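# Reorient a pinched wing screw within one hand

## Task

The wing screw starts pinched by its shank between the thumb and index finger. Rotate it inside the hand until its orientation relative to the hand matches the two goal pictures. Only this hand may touch it (the wrist camera, its bracket and the arm's final link count as hand); the task fails if the screw contacts anything else or leaves the hand. To finish, keep it still and firmly gripped in the hand, with the palm pointing straight down and no hand motor reporting "moving", and then declare the task done.

## Robot and tools

Robot: one arm ending in a five-finger right hand, with a force-torque sensor in the flange and a wrist camera. Cameras: cam_head_left, cam_head_right, cam_high, cam_low (all 672x504) and cam_wrist (616x616, fisheye). show_instructions returns the reference pictures of the target screw orientation; it needs no arguments and moves nothing.

Frames. The scene frame has its origin on the table under the arm's base, +z up, and +y to the left when facing along +x. Result state lines report the hand point in this frame: end_effector_position in metres, end_effector_quat_wxyz, plus linear (m/s) and angular (rad/s) velocities. The hand point sits 0.05 m in front of the palm, where index pad and thumb tip meet in a pinch. Its own axes: +z runs along the straightened fingers, +y points out of the palm, +x runs across the palm toward the little finger. "Palm straight down" means the hand point's +y aligned with scene -z. A bracket on the little-finger side of the wrist protrudes and can collide.

execute_actions. Argument "actions" is a list holding zero or one item; optional "pictures" (boolean) controls images. An empty list only reports the state. An item with "rows" is a motion: 1 to 15 rows, "steps" 1 to 15 (default 15), each step 1/30 s; rows are used one per step and the final row repeats. An item with only "steps" (up to 300) is a wait counted from the previous result, so reply time eats into it. A refused call does nothing.

Each row is 14 numbers in [-1, 1], in this order: dx, dy, dz, rx, ry, rz, little, ring, middle, index, thumb_bend, thumb_turn, force_limit, speed. The first six are an offset, not a pose: they are measured in the hand point's own axes from the hand point pose given in the latest result that shows it (before any such result, or for a second call in the same reply, from where the robot is when the action begins). Every row counts from that same base, not from the preceding row. Scale: 1.0 equals 0.6 m for dx/dy/dz and 180 degrees for the rotation; rx, ry, rz form a single rotation vector. All-zero offsets pull the hand back to that base pose; they do not mean stay put. Per control step the commanded pose is clipped to at most 100 mm and 16 degrees from the measured pose, and arm motion lags commands by about 0.17 s.

The next six numbers are absolute motor targets. little, ring, middle, index: +1 straight, -1 curled into the palm. thumb_bend: +1 straight, -1 fully bent. thumb_turn: +1 beside the palm, -1 opposite the fingers. A pinch is roughly index -0.22, thumb_bend -0.75, thumb_turn -0.57. force_limit maps -1..+1 linearly to about 0..10 N at the fingertip (0..15 N for both thumb motors) and only stops closing motion. speed maps -1..+1 to near zero..full; full travel takes 0.6 s at full speed. For gentle closing use speed -0.9 or lower, since fast fingers overshoot the limit.

A motor only starts when its target changes by at least 0.01; it then runs until target or force limit and locks (holding at least 15 N). Resending identical numbers keeps the grip. To grip harder, raise force_limit and send a target more closed than hand_measured; to release, send a target more open than hand_measured.

move. Argument "target": one 14-number row with the same layout and offset base as above. "speed": path top speed in m/s, 0.002 to 0.5 (default 0.25); rotation up to twice that in rad/s. "stop_force" (optional, 9 to 40 N): ends the path when the wrist sensor feels that much extra resistance along the direction to the target; unreliable on moves that rotate, and should be left out when backing off a contact. The path is straight, lasts 0.5 to 10 s, ignores obstacles, and hand numbers are sent at its start. Its result adds a "move:" line: done, contact, off_target, moving, held or fault, plus which limits acted (paced = pose clipped, held = some steps blocked) and the remaining distance.

wait: "seconds" 0 to 10; sends nothing new. zoom_image: "camera" (one of the five names) and "region" [x0, y0, x1, y1] in that camera's pixels, origin top-left, at most 504 by 504. finished_scene: "scene" = the number of the current scene; ends it irrevocably and grades it.

Result lines. hand_measured (positions on the target scale), hand_stopped_by (moving, target, force, stalled, fault), hand_load_n (fingertip load, positive pushing open), hand_force_limit and hand_speed, all six values in row order. Loads dropping near zero signal a lost grip. "Wrist force"/"Wrist torque" are in the hand point's axes, with an offset up to about 4 N, noise, and saturation near 50 N. HELD marks steps not sent; "pose unreachable" means the clearance check altered the command; "Hand target" is the pose now being driven toward; MOTOR HOT warns from 70 °C.

Avoid: letting the screw touch the table or anything besides the hand, dropping it, knocking items off the table, fast or forceful contacts. Joint torque at its limit (26.6 N m for the wrist joints, 142 for the others) or an external force of 150 N triggers a 10 s stop; a motor reaching 85 °C brakes the arm until it cools. Finish with a firm grip, palm down, all hand motors settled, then call finished_scene.

Each tool is called after ">>>" as a command line: name --argument value for each argument, lists and objects as JSON in quotes; but a table of rows of numbers goes row by row, as --pt "numbers of a row", without its own name.

Reference images:

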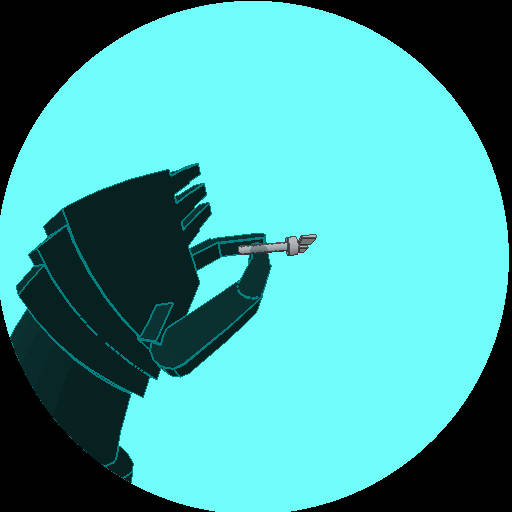

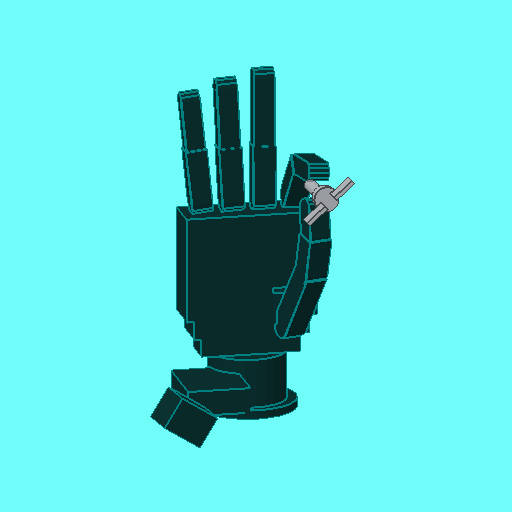

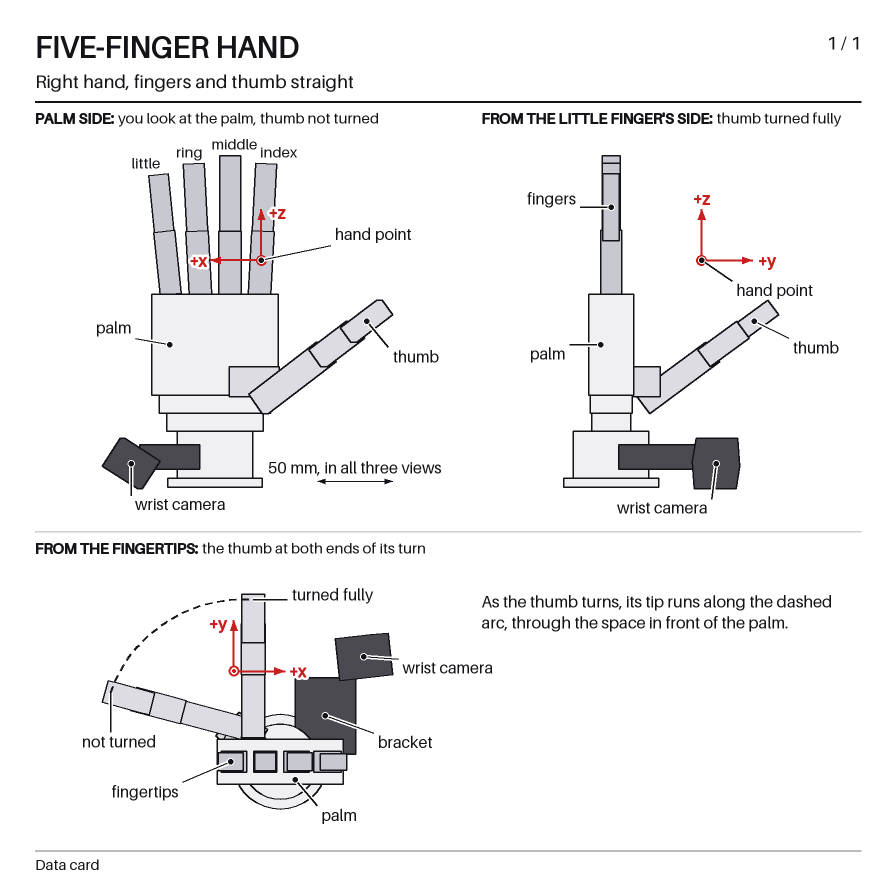

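## Session

>>> execute_actions --actions '[]'

>>> zoom_image --camera "cam_wrist" --region '[200, 180, 450, 430]'

Scene clock: 0.00 s of 4500.00 s.
end_effector_position=(+0.8011, -0.0768, +0.2725) hand_measured=(+1.000, +1.000, +1.000, -0.108, -0.750, -0.550) hand_load_n=(+0.0, +0.0, +0.0, +5.0, +0.5, +0.0) hand_stopped_by=(target, target, target, target, target, target) hand_force_limit=0.00 hand_speed=-0.80 end_effector_quat_wxyz=(+0.525, -0.549, +0.470, -0.450) end_effector_velocity=(+0.000, +0.000, +0.000) end_effector_angular_velocity=(+0.000, -0.001, +0.002)
Joint positions: [-0.529 -0.898  1.624 -3.817 -0.932 -0.031]
Joint velocities: [-0.    -0.    -0.001  0.     0.002  0.001]
Wrist force (N, on the end effector, along its own x y z axes, offset not removed): no reading
Wrist torque (N m, same axes, about the end effector's origin, offset not removed): no reading
Hand target: +0.801, -0.077, +0.272; +0.525, -0.549, +0.470, -0.450

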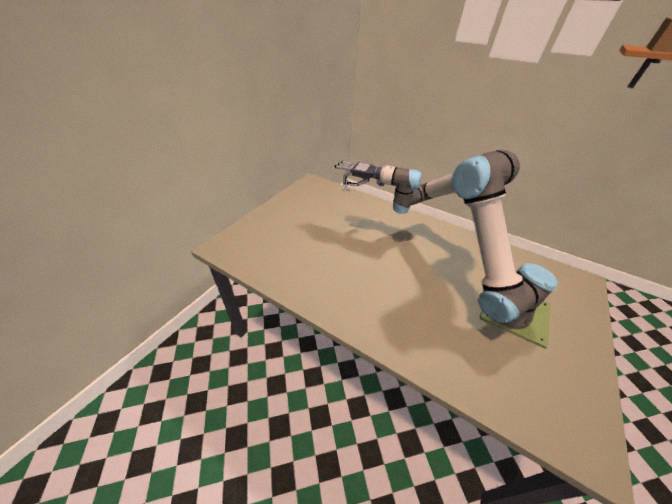

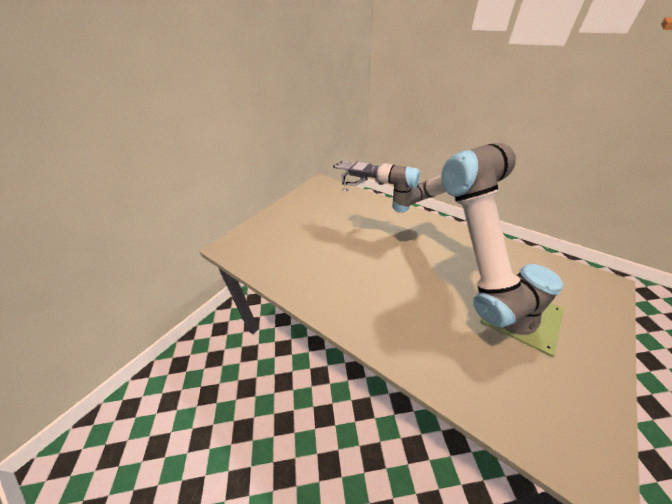

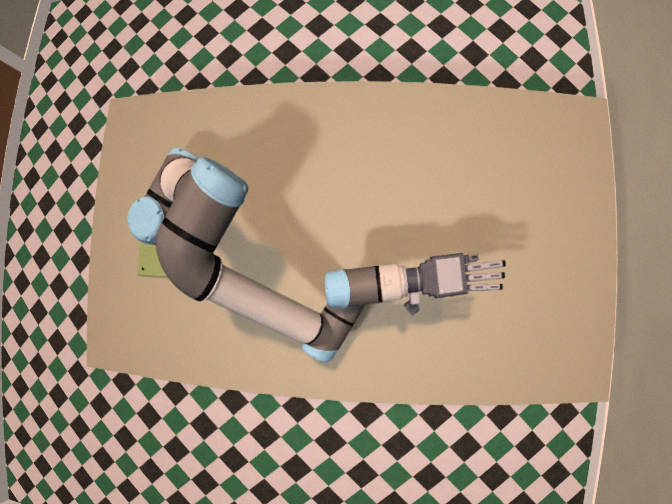

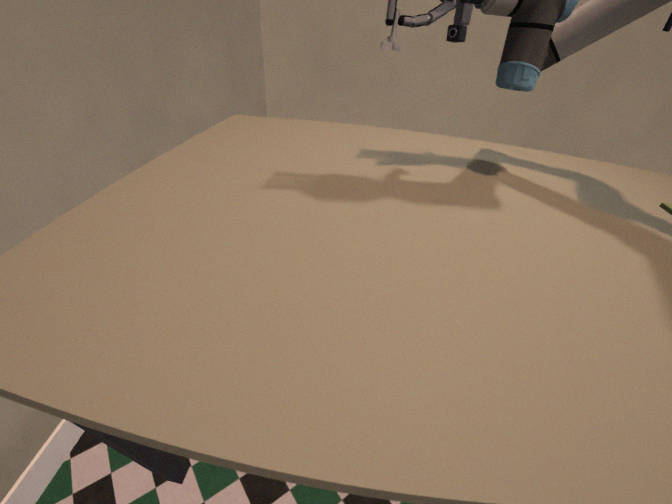

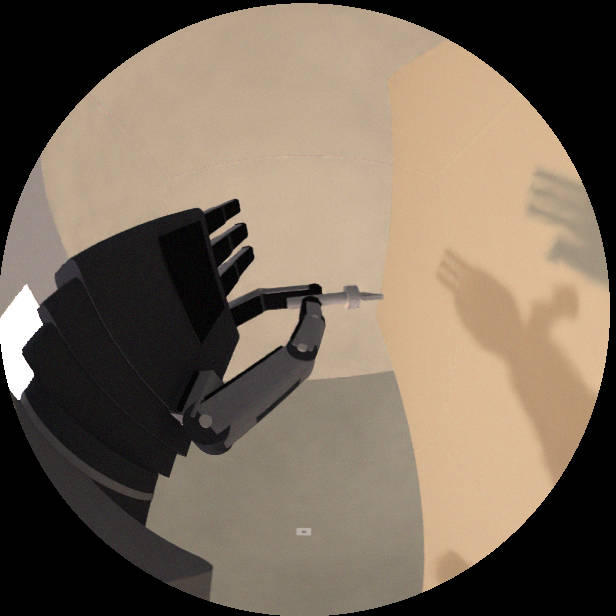

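Region (200, 180, 450, 430) of cam_wrist's 616x616 image, scaled by 2.016, with more detail than that image has.

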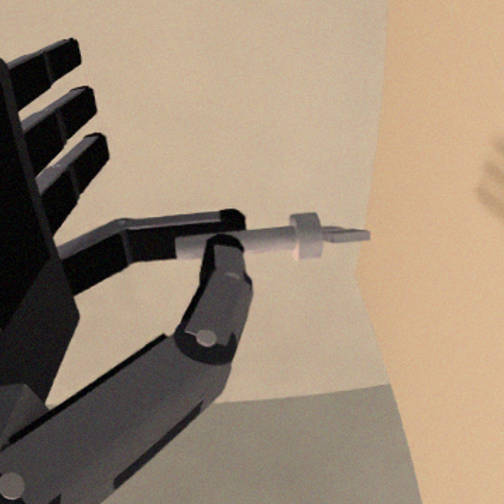

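>>> zoom_image --camera "cam_low" --region '[350, 0, 470, 70]'

>>> zoom_image --camera "cam_wrist" --region '[270, 250, 400, 350]'

>>> show_instructions

Region (350, 0, 470, 70) of cam_low's 672x504 image, scaled by 4.200, with more detail than that image has; it fills the top 294 rows of this view, and the rest is white.

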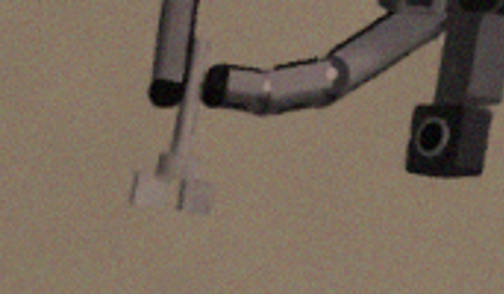

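Region (270, 250, 400, 350) of cam_wrist's 616x616 image, scaled by 3.877, with more detail than that image has; it fills the top 388 rows of this view, and the rest is white.

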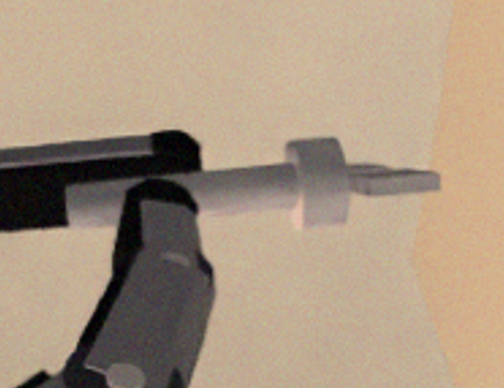

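Reference images for this scene: goal picture from the wrist camera place, goal picture looking into the palm, FIVE-FINGER HAND page 1.

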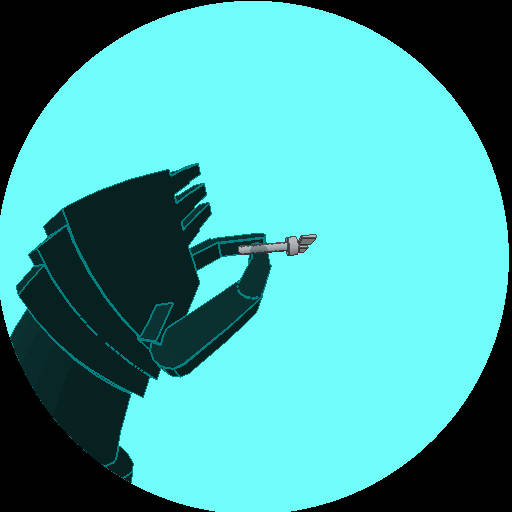

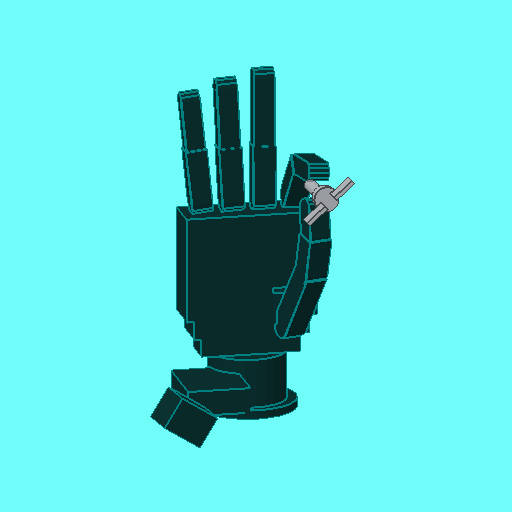

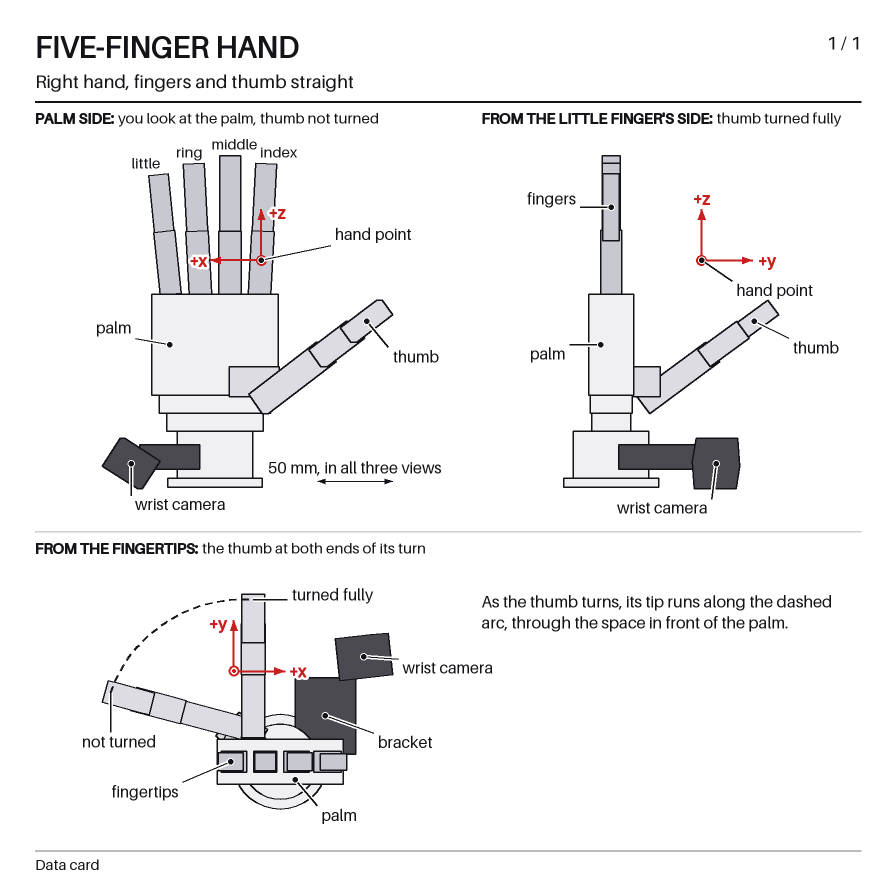

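>>> execute_actions --actions '[{"rows":[[0,0,0,0.0143,0,0,1,1,1,-0.125,-0.75,-0.59,0.1,-0.9]],"steps":15}]'

>>> zoom_image --camera "cam_wrist" --region '[270, 250, 400, 350]'

Scene clock: 2.20 s of 4500.00 s.
end_effector_position=(+0.8011, -0.0768, +0.2725) hand_measured=(+1.000, +1.000, +1.000, -0.112, -0.750, -0.590) hand_load_n=(+0.0, +0.0, +0.0, +6.0, +0.0, +0.0) hand_stopped_by=(target, target, target, force, target, target) hand_force_limit=0.10 hand_speed=-0.90 end_effector_quat_wxyz=(+0.537, -0.537, +0.460, -0.460) end_effector_velocity=(+0.000, -0.001, +0.000) end_effector_angular_velocity=(+0.002, -0.011, -0.001)
Joint positions: [-0.532 -0.876  1.619 -3.888 -0.928  0.002]
Joint velocities: [-0.001  0.006 -0.003 -0.017 -0.     0.008]
Wrist force (N, on the end effector, along its own x y z axes, offset not removed): [-0.7 -2.1 -0.5]
Wrist torque (N m, same axes, about the end effector's origin, offset not removed): [-0.35 0.19 0.01]
Hand target: +0.801, -0.077, +0.272; +0.537, -0.537, +0.460, -0.460
Off the commanded pose: 0.000 m, 0 deg.
Steps of this call (steps 1 to 51: nothing new was sent; steps 52 to 66: all 15 steps of this action). Readings (end_effector_position | what the end effector reports):
52: (+0.8011, -0.0768, +0.2725) | hand_measured=(+1.000, +1.000, +1.000, -0.108, -0.750, -0.550) hand_load_n=(+0.0, +0.0, +0.0, +5.0, +0.5, +0.0) hand_stopped_by=(target, target, target, moving, target, moving) hand_force_limit=0.10 hand_speed=-0.90
53: (+0.8012, -0.0768, +0.2720) | hand_measured=(+1.000, +1.000, +1.000, -0.108, -0.750, -0.550) hand_load_n=(+0.0, +0.0, +0.0, +5.0, +0.5, +0.0) hand_stopped_by=(target, target, target, moving, target, moving) hand_force_limit=0.10 hand_speed=-0.90
55: (+0.8012, -0.0768, +0.2719) | hand_measured=(+1.000, +1.000, +1.000, -0.114, -0.750, -0.554) hand_load_n=(+0.0, +0.0, +0.0, +6.5, +0.5, +0.0) hand_stopped_by=(target, target, target, force, target, moving) hand_force_limit=0.10 hand_speed=-0.90
59: (+0.8011, -0.0767, +0.2723) | hand_measured=(+1.000, +1.000, +1.000, -0.112, -0.750, -0.574) hand_load_n=(+0.0, +0.0, +0.0, +6.0, +0.5, +0.0) hand_stopped_by=(target, target, target, force, target, moving) hand_force_limit=0.10 hand_speed=-0.90
66: the state above
camera_calibration (this result's frames):
cam_wrist: T_world_to_cam=[[0.0516561, 0.0832907, -0.995186, 0.243527], [-0.695788, 0.717847, 0.0239637, 0.600087], [0.716387, 0.691201, 0.0950339, -0.415268], [0, 0, 0, 1]] pos_world=[0.702446, -0.16402, 0.267439]

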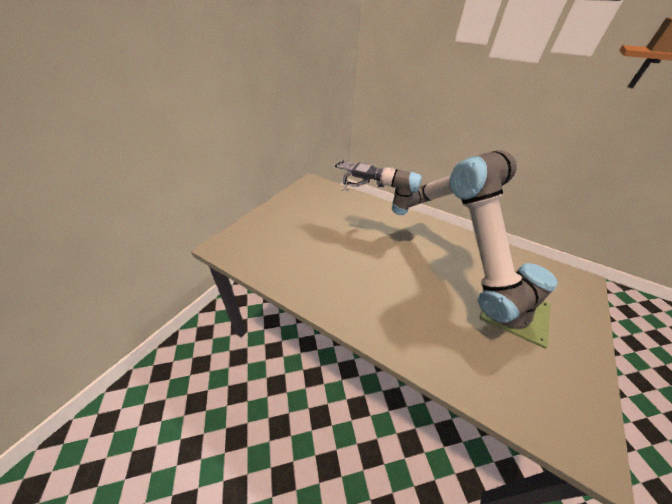

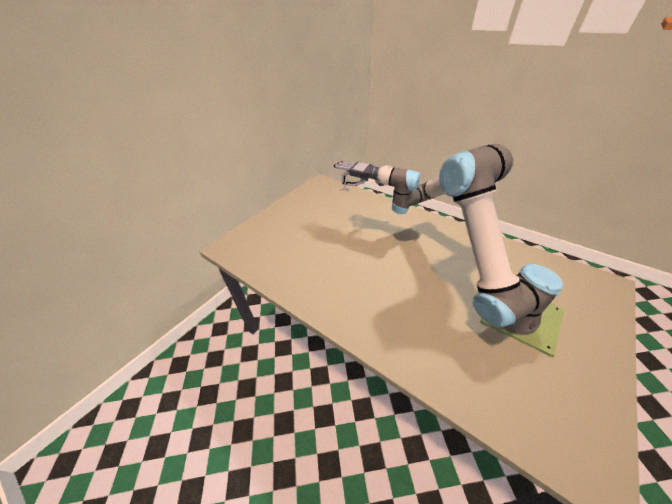

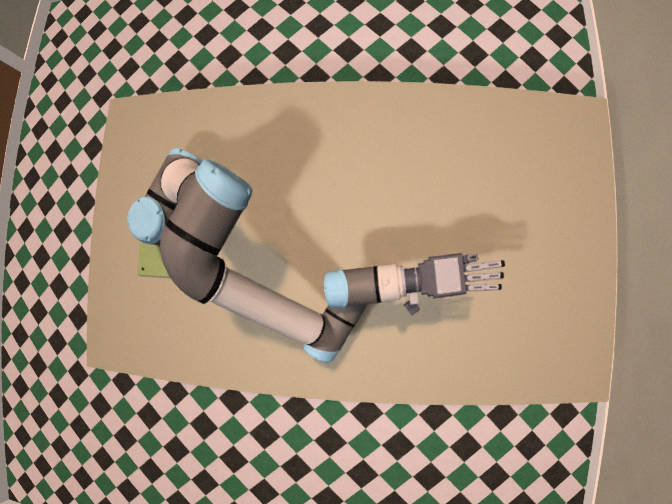

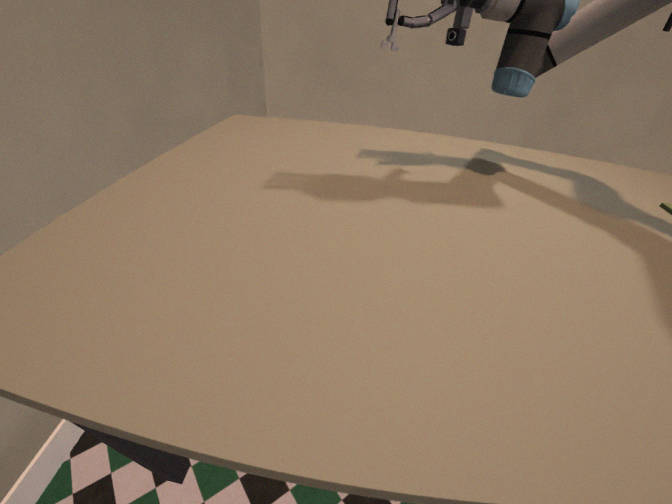

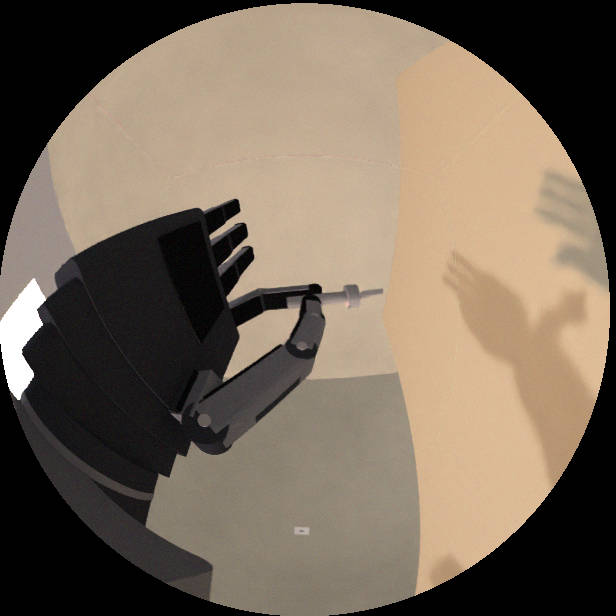

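Region (270, 250, 400, 350) of cam_wrist's 616x616 image, scaled by 3.877, with more detail than that image has; it fills the top 388 rows of this view, and the rest is white.

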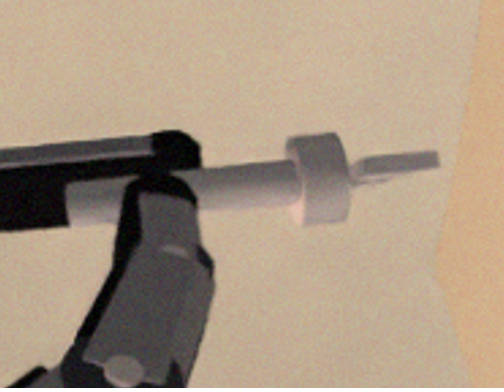

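>>> execute_actions --actions '[{"rows":[[0,0,0,0,0,0,1,1,1,-0.125,-0.75,-0.645,0.1,-0.9]],"steps":15}]'

>>> zoom_image --camera "cam_wrist" --region '[270, 250, 400, 350]'

Scene clock: 3.10 s of 4500.00 s.
end_effector_position=(+0.8011, -0.0768, +0.2725) hand_measured=(+1.000, +1.000, +1.000, -0.112, -0.750, -0.644) hand_load_n=(+0.0, +0.0, +0.0, +6.0, -0.5, +0.0) hand_stopped_by=(target, target, target, force, target, moving) hand_force_limit=0.10 hand_speed=-0.90 end_effector_quat_wxyz=(+0.537, -0.537, +0.460, -0.460) end_effector_velocity=(-0.000, -0.001, -0.001) end_effector_angular_velocity=(-0.000, +0.001, -0.001)
Joint positions: [-0.532 -0.876  1.619 -3.889 -0.928  0.002]
Joint velocities: [-0.001 -0.     0.002  0.    -0.001 -0.001]
Wrist force (N, on the end effector, along its own x y z axes, offset not removed): [-0.9 -1.2 1.5]
Wrist torque (N m, same axes, about the end effector's origin, offset not removed): [-0.49 0.10 0.17]
Hand target: +0.801, -0.077, +0.272; +0.537, -0.537, +0.460, -0.460
Off the commanded pose: 0.000 m, 0 deg.
Steps of this call (steps 1 to 12: nothing new was sent; steps 13 to 27: all 15 steps of this action). Readings (end_effector_position | what the end effector reports):
13: (+0.8011, -0.0768, +0.2725) | hand_measured=(+1.000, +1.000, +1.000, -0.112, -0.750, -0.590) hand_load_n=(+0.0, +0.0, +0.0, +6.0, +0.0, +0.0) hand_stopped_by=(target, target, target, force, target, moving) hand_force_limit=0.10 hand_speed=-0.90
14: (+0.8011, -0.0768, +0.2725) | hand_measured=(+1.000, +1.000, +1.000, -0.112, -0.750, -0.590) hand_load_n=(+0.0, +0.0, +0.0, +6.0, +0.0, +0.0) hand_stopped_by=(target, target, target, force, target, moving) hand_force_limit=0.10 hand_speed=-0.90
16: (+0.8012, -0.0768, +0.2724) | hand_measured=(+1.000, +1.000, +1.000, -0.112, -0.750, -0.594) hand_load_n=(+0.0, +0.0, +0.0, +6.0, +0.0, +0.0) hand_stopped_by=(target, target, target, force, target, moving) hand_force_limit=0.10 hand_speed=-0.90
20: (+0.8012, -0.0769, +0.2725) | hand_measured=(+1.000, +1.000, +1.000, -0.112, -0.750, -0.614) hand_load_n=(+0.0, +0.0, +0.0, +6.0, +0.0, +0.0) hand_stopped_by=(target, target, target, force, target, moving) hand_force_limit=0.10 hand_speed=-0.90
27: the state above
camera_calibration (this result's frames):
cam_wrist: T_world_to_cam=[[0.0517805, 0.0832456, -0.995183, 0.243471], [-0.695748, 0.71789, 0.0238499, 0.600152], [0.716417, 0.691162, 0.0950907, -0.415279], [0, 0, 0, 1]] pos_world=[0.702461, -0.164086, 0.267474]

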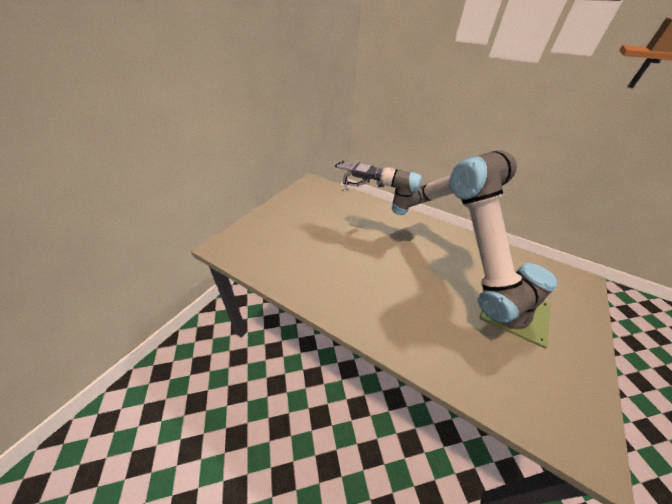

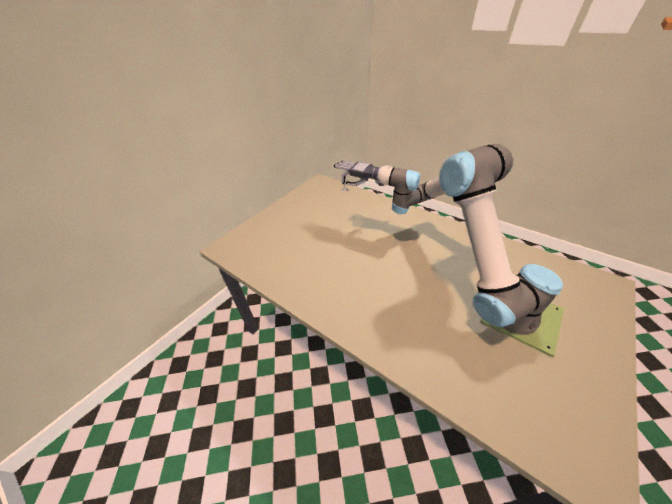

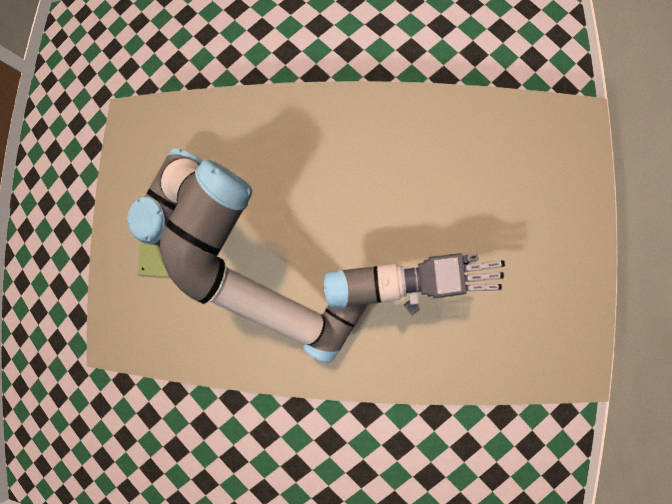

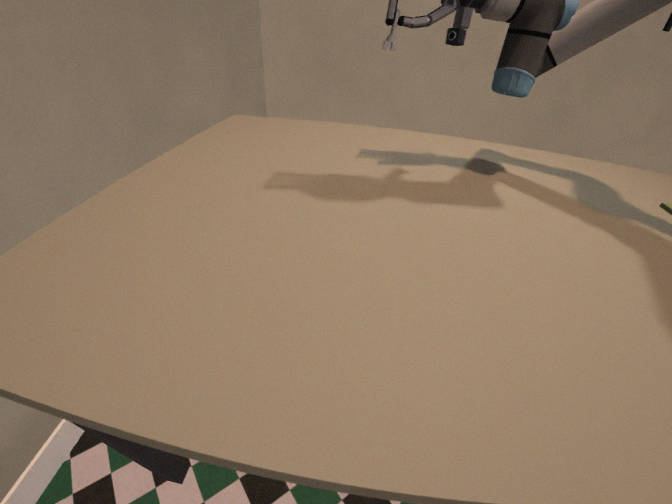

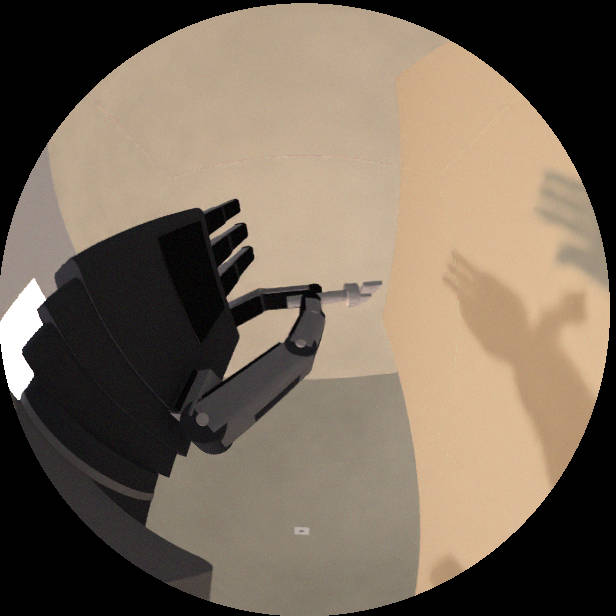

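Region (270, 250, 400, 350) of cam_wrist's 616x616 image, scaled by 3.877, with more detail than that image has; it fills the top 388 rows of this view, and the rest is white.

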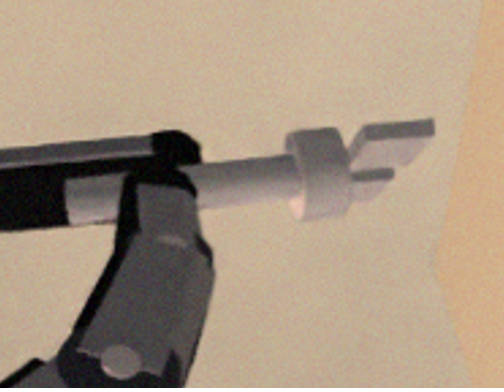

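Matches. Firm up the grip.

>>> execute_actions --actions '[{"rows":[[0,0,0,0,0,0,1,1,1,-0.15,-0.75,-0.645,0.6,-0.93]],"steps":15}]' --pictures false

>>> wait --seconds 1

>>> zoom_image --camera "cam_wrist" --region '[270, 250, 400, 350]'

Scene clock: 3.90 s of 4500.00 s.
end_effector_position=(+0.8011, -0.0768, +0.2725) hand_measured=(+1.000, +1.000, +1.000, -0.118, -0.750, -0.644) hand_load_n=(+0.0, +0.0, +0.0, +8.0, +0.0, +0.0) hand_stopped_by=(target, target, target, force, target, target) hand_force_limit=0.60 hand_speed=-0.93 end_effector_quat_wxyz=(+0.537, -0.537, +0.461, -0.460) end_effector_velocity=(-0.000, +0.000, -0.000) end_effector_angular_velocity=(-0.001, -0.000, +0.001)
Joint positions: [-0.532 -0.876  1.619 -3.888 -0.928  0.002]
Joint velocities: [ 0.    -0.     0.    -0.     0.001 -0.001]
Wrist force (N, on the end effector, along its own x y z axes, offset not removed): [-0.4 -0.9 0.1]
Wrist torque (N m, same axes, about the end effector's origin, offset not removed): [-0.18 0.18 0.06]
Hand target: +0.801, -0.077, +0.272; +0.537, -0.537, +0.460, -0.460
Off the commanded pose: 0.000 m, 0 deg.
Steps of this call (steps 1 to 9: nothing new was sent; steps 10 to 24: all 15 steps of this action). Readings (end_effector_position | what the end effector reports):
10: (+0.8011, -0.0768, +0.2725) | hand_measured=(+1.000, +1.000, +1.000, -0.112, -0.750, -0.644) hand_load_n=(+0.0, +0.0, +0.0, +6.0, -0.5, +0.0) hand_stopped_by=(target, target, target, moving, target, target) hand_force_limit=0.60 hand_speed=-0.93
11: (+0.8011, -0.0768, +0.2725) | hand_measured=(+1.000, +1.000, +1.000, -0.112, -0.750, -0.644) hand_load_n=(+0.0, +0.0, +0.0, +6.0, -0.5, +0.0) hand_stopped_by=(target, target, target, moving, target, target) hand_force_limit=0.60 hand_speed=-0.93
13: (+0.8011, -0.0768, +0.2725) | hand_measured=(+1.000, +1.000, +1.000, -0.116, -0.750, -0.644) hand_load_n=(+0.0, +0.0, +0.0, +7.0, +0.0, +0.0) hand_stopped_by=(target, target, target, moving, target, target) hand_force_limit=0.60 hand_speed=-0.93
17: (+0.8011, -0.0768, +0.2725) | hand_measured=(+1.000, +1.000, +1.000, -0.118, -0.750, -0.644) hand_load_n=(+0.0, +0.0, +0.0, +8.0, +0.0, +0.0) hand_stopped_by=(target, target, target, force, target, target) hand_force_limit=0.60 hand_speed=-0.93
24: the state above

Scene clock: 4.90 s of 4500.00 s.
end_effector_position=(+0.8011, -0.0768, +0.2725) hand_measured=(+1.000, +1.000, +1.000, -0.118, -0.750, -0.644) hand_load_n=(+0.0, +0.0, +0.0, +8.0, +0.0, +0.0) hand_stopped_by=(target, target, target, force, target, target) hand_force_limit=0.60 hand_speed=-0.93 end_effector_quat_wxyz=(+0.537, -0.537, +0.460, -0.460) end_effector_velocity=(+0.000, -0.001, -0.000) end_effector_angular_velocity=(-0.001, +0.001, -0.001)
Joint positions: [-0.532 -0.876  1.619 -3.889 -0.928  0.002]
Joint velocities: [-0.     0.    -0.     0.001 -0.001 -0.001]
Wrist force (N, on the end effector, along its own x y z axes, offset not removed): [0.2 -2.1 -1.9]
Wrist torque (N m, same axes, about the end effector's origin, offset not removed): [-0.25 -0.02 0.08]
Hand target: +0.801, -0.077, +0.272; +0.537, -0.537, +0.460, -0.460
Off the commanded pose: 0.000 m, 0 deg.
Steps of this call (steps 1 to 30: nothing new was sent). Readings (end_effector_position | what the end effector reports):
1: (+0.8011, -0.0768, +0.2725) | hand_measured=(+1.000, +1.000, +1.000, -0.118, -0.750, -0.644) hand_load_n=(+0.0, +0.0, +0.0, +8.0, +0.0, +0.0) hand_stopped_by=(target, target, target, force, target, target) hand_force_limit=0.60 hand_speed=-0.93
2: (+0.8011, -0.0768, +0.2725) | hand_measured=(+1.000, +1.000, +1.000, -0.118, -0.750, -0.644) hand_load_n=(+0.0, +0.0, +0.0, +8.0, +0.0, +0.0) hand_stopped_by=(target, target, target, force, target, target) hand_force_limit=0.60 hand_speed=-0.93
4: (+0.8011, -0.0768, +0.2725) | hand_measured=(+1.000, +1.000, +1.000, -0.118, -0.750, -0.644) hand_load_n=(+0.0, +0.0, +0.0, +8.0, +0.0, +0.0) hand_stopped_by=(target, target, target, force, target, target) hand_force_limit=0.60 hand_speed=-0.93
8: (+0.8011, -0.0768, +0.2725) | hand_measured=(+1.000, +1.000, +1.000, -0.118, -0.750, -0.644) hand_load_n=(+0.0, +0.0, +0.0, +8.0, +0.0, +0.0) hand_stopped_by=(target, target, target, force, target, target) hand_force_limit=0.60 hand_speed=-0.93
30: the state above
camera_calibration (this result's frames):
cam_wrist: T_world_to_cam=[[0.0518105, 0.0832205, -0.995183, 0.243469], [-0.695749, 0.71789, 0.0238108, 0.60016], [0.716414, 0.691164, 0.0950948, -0.415279], [0, 0, 0, 1]] pos_world=[0.702458, -0.164085, 0.267497]

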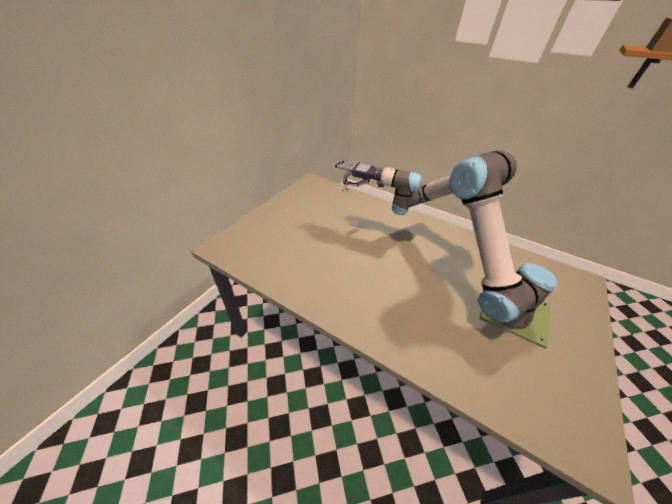

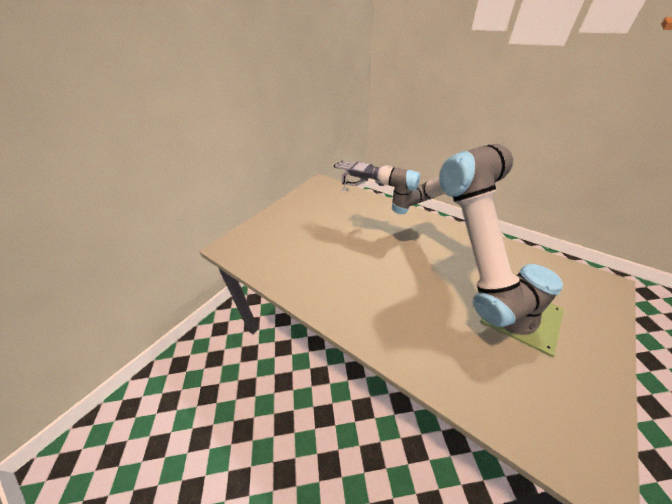

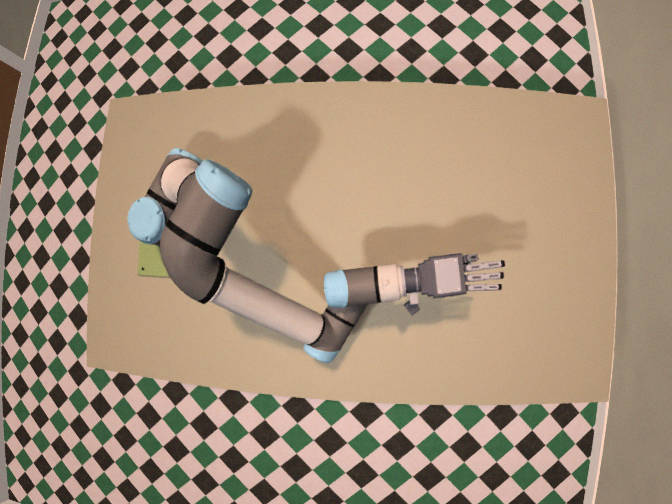

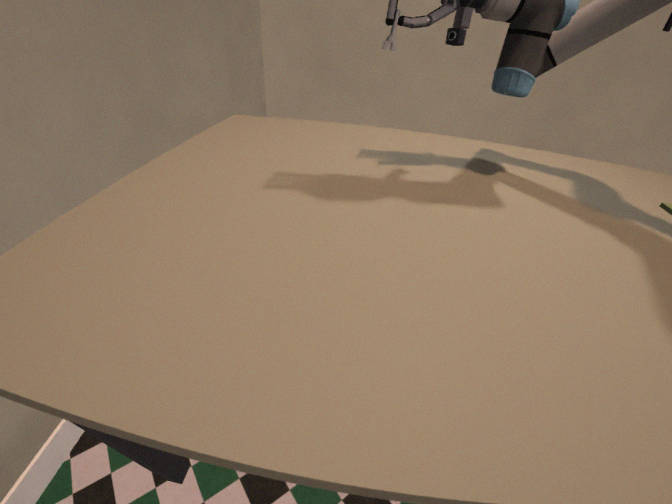

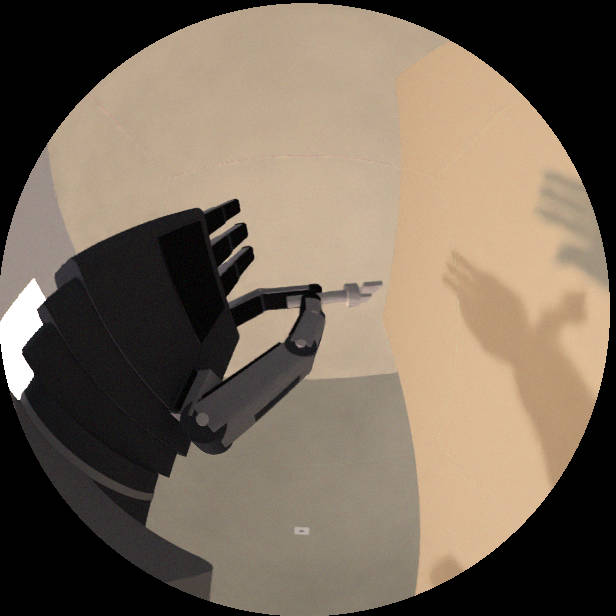

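Region (270, 250, 400, 350) of cam_wrist's 616x616 image, scaled by 3.877, with more detail than that image has; it fills the top 388 rows of this view, and the rest is white.

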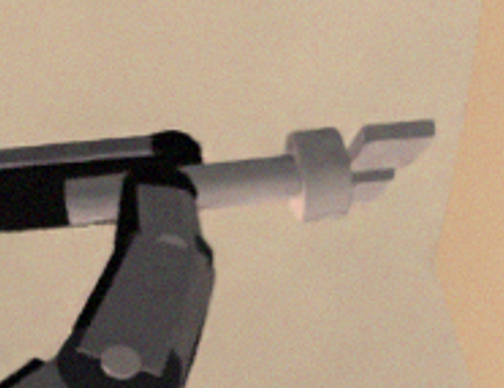

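>>> finished_scene --scene 1

The scene is finished: the task was done.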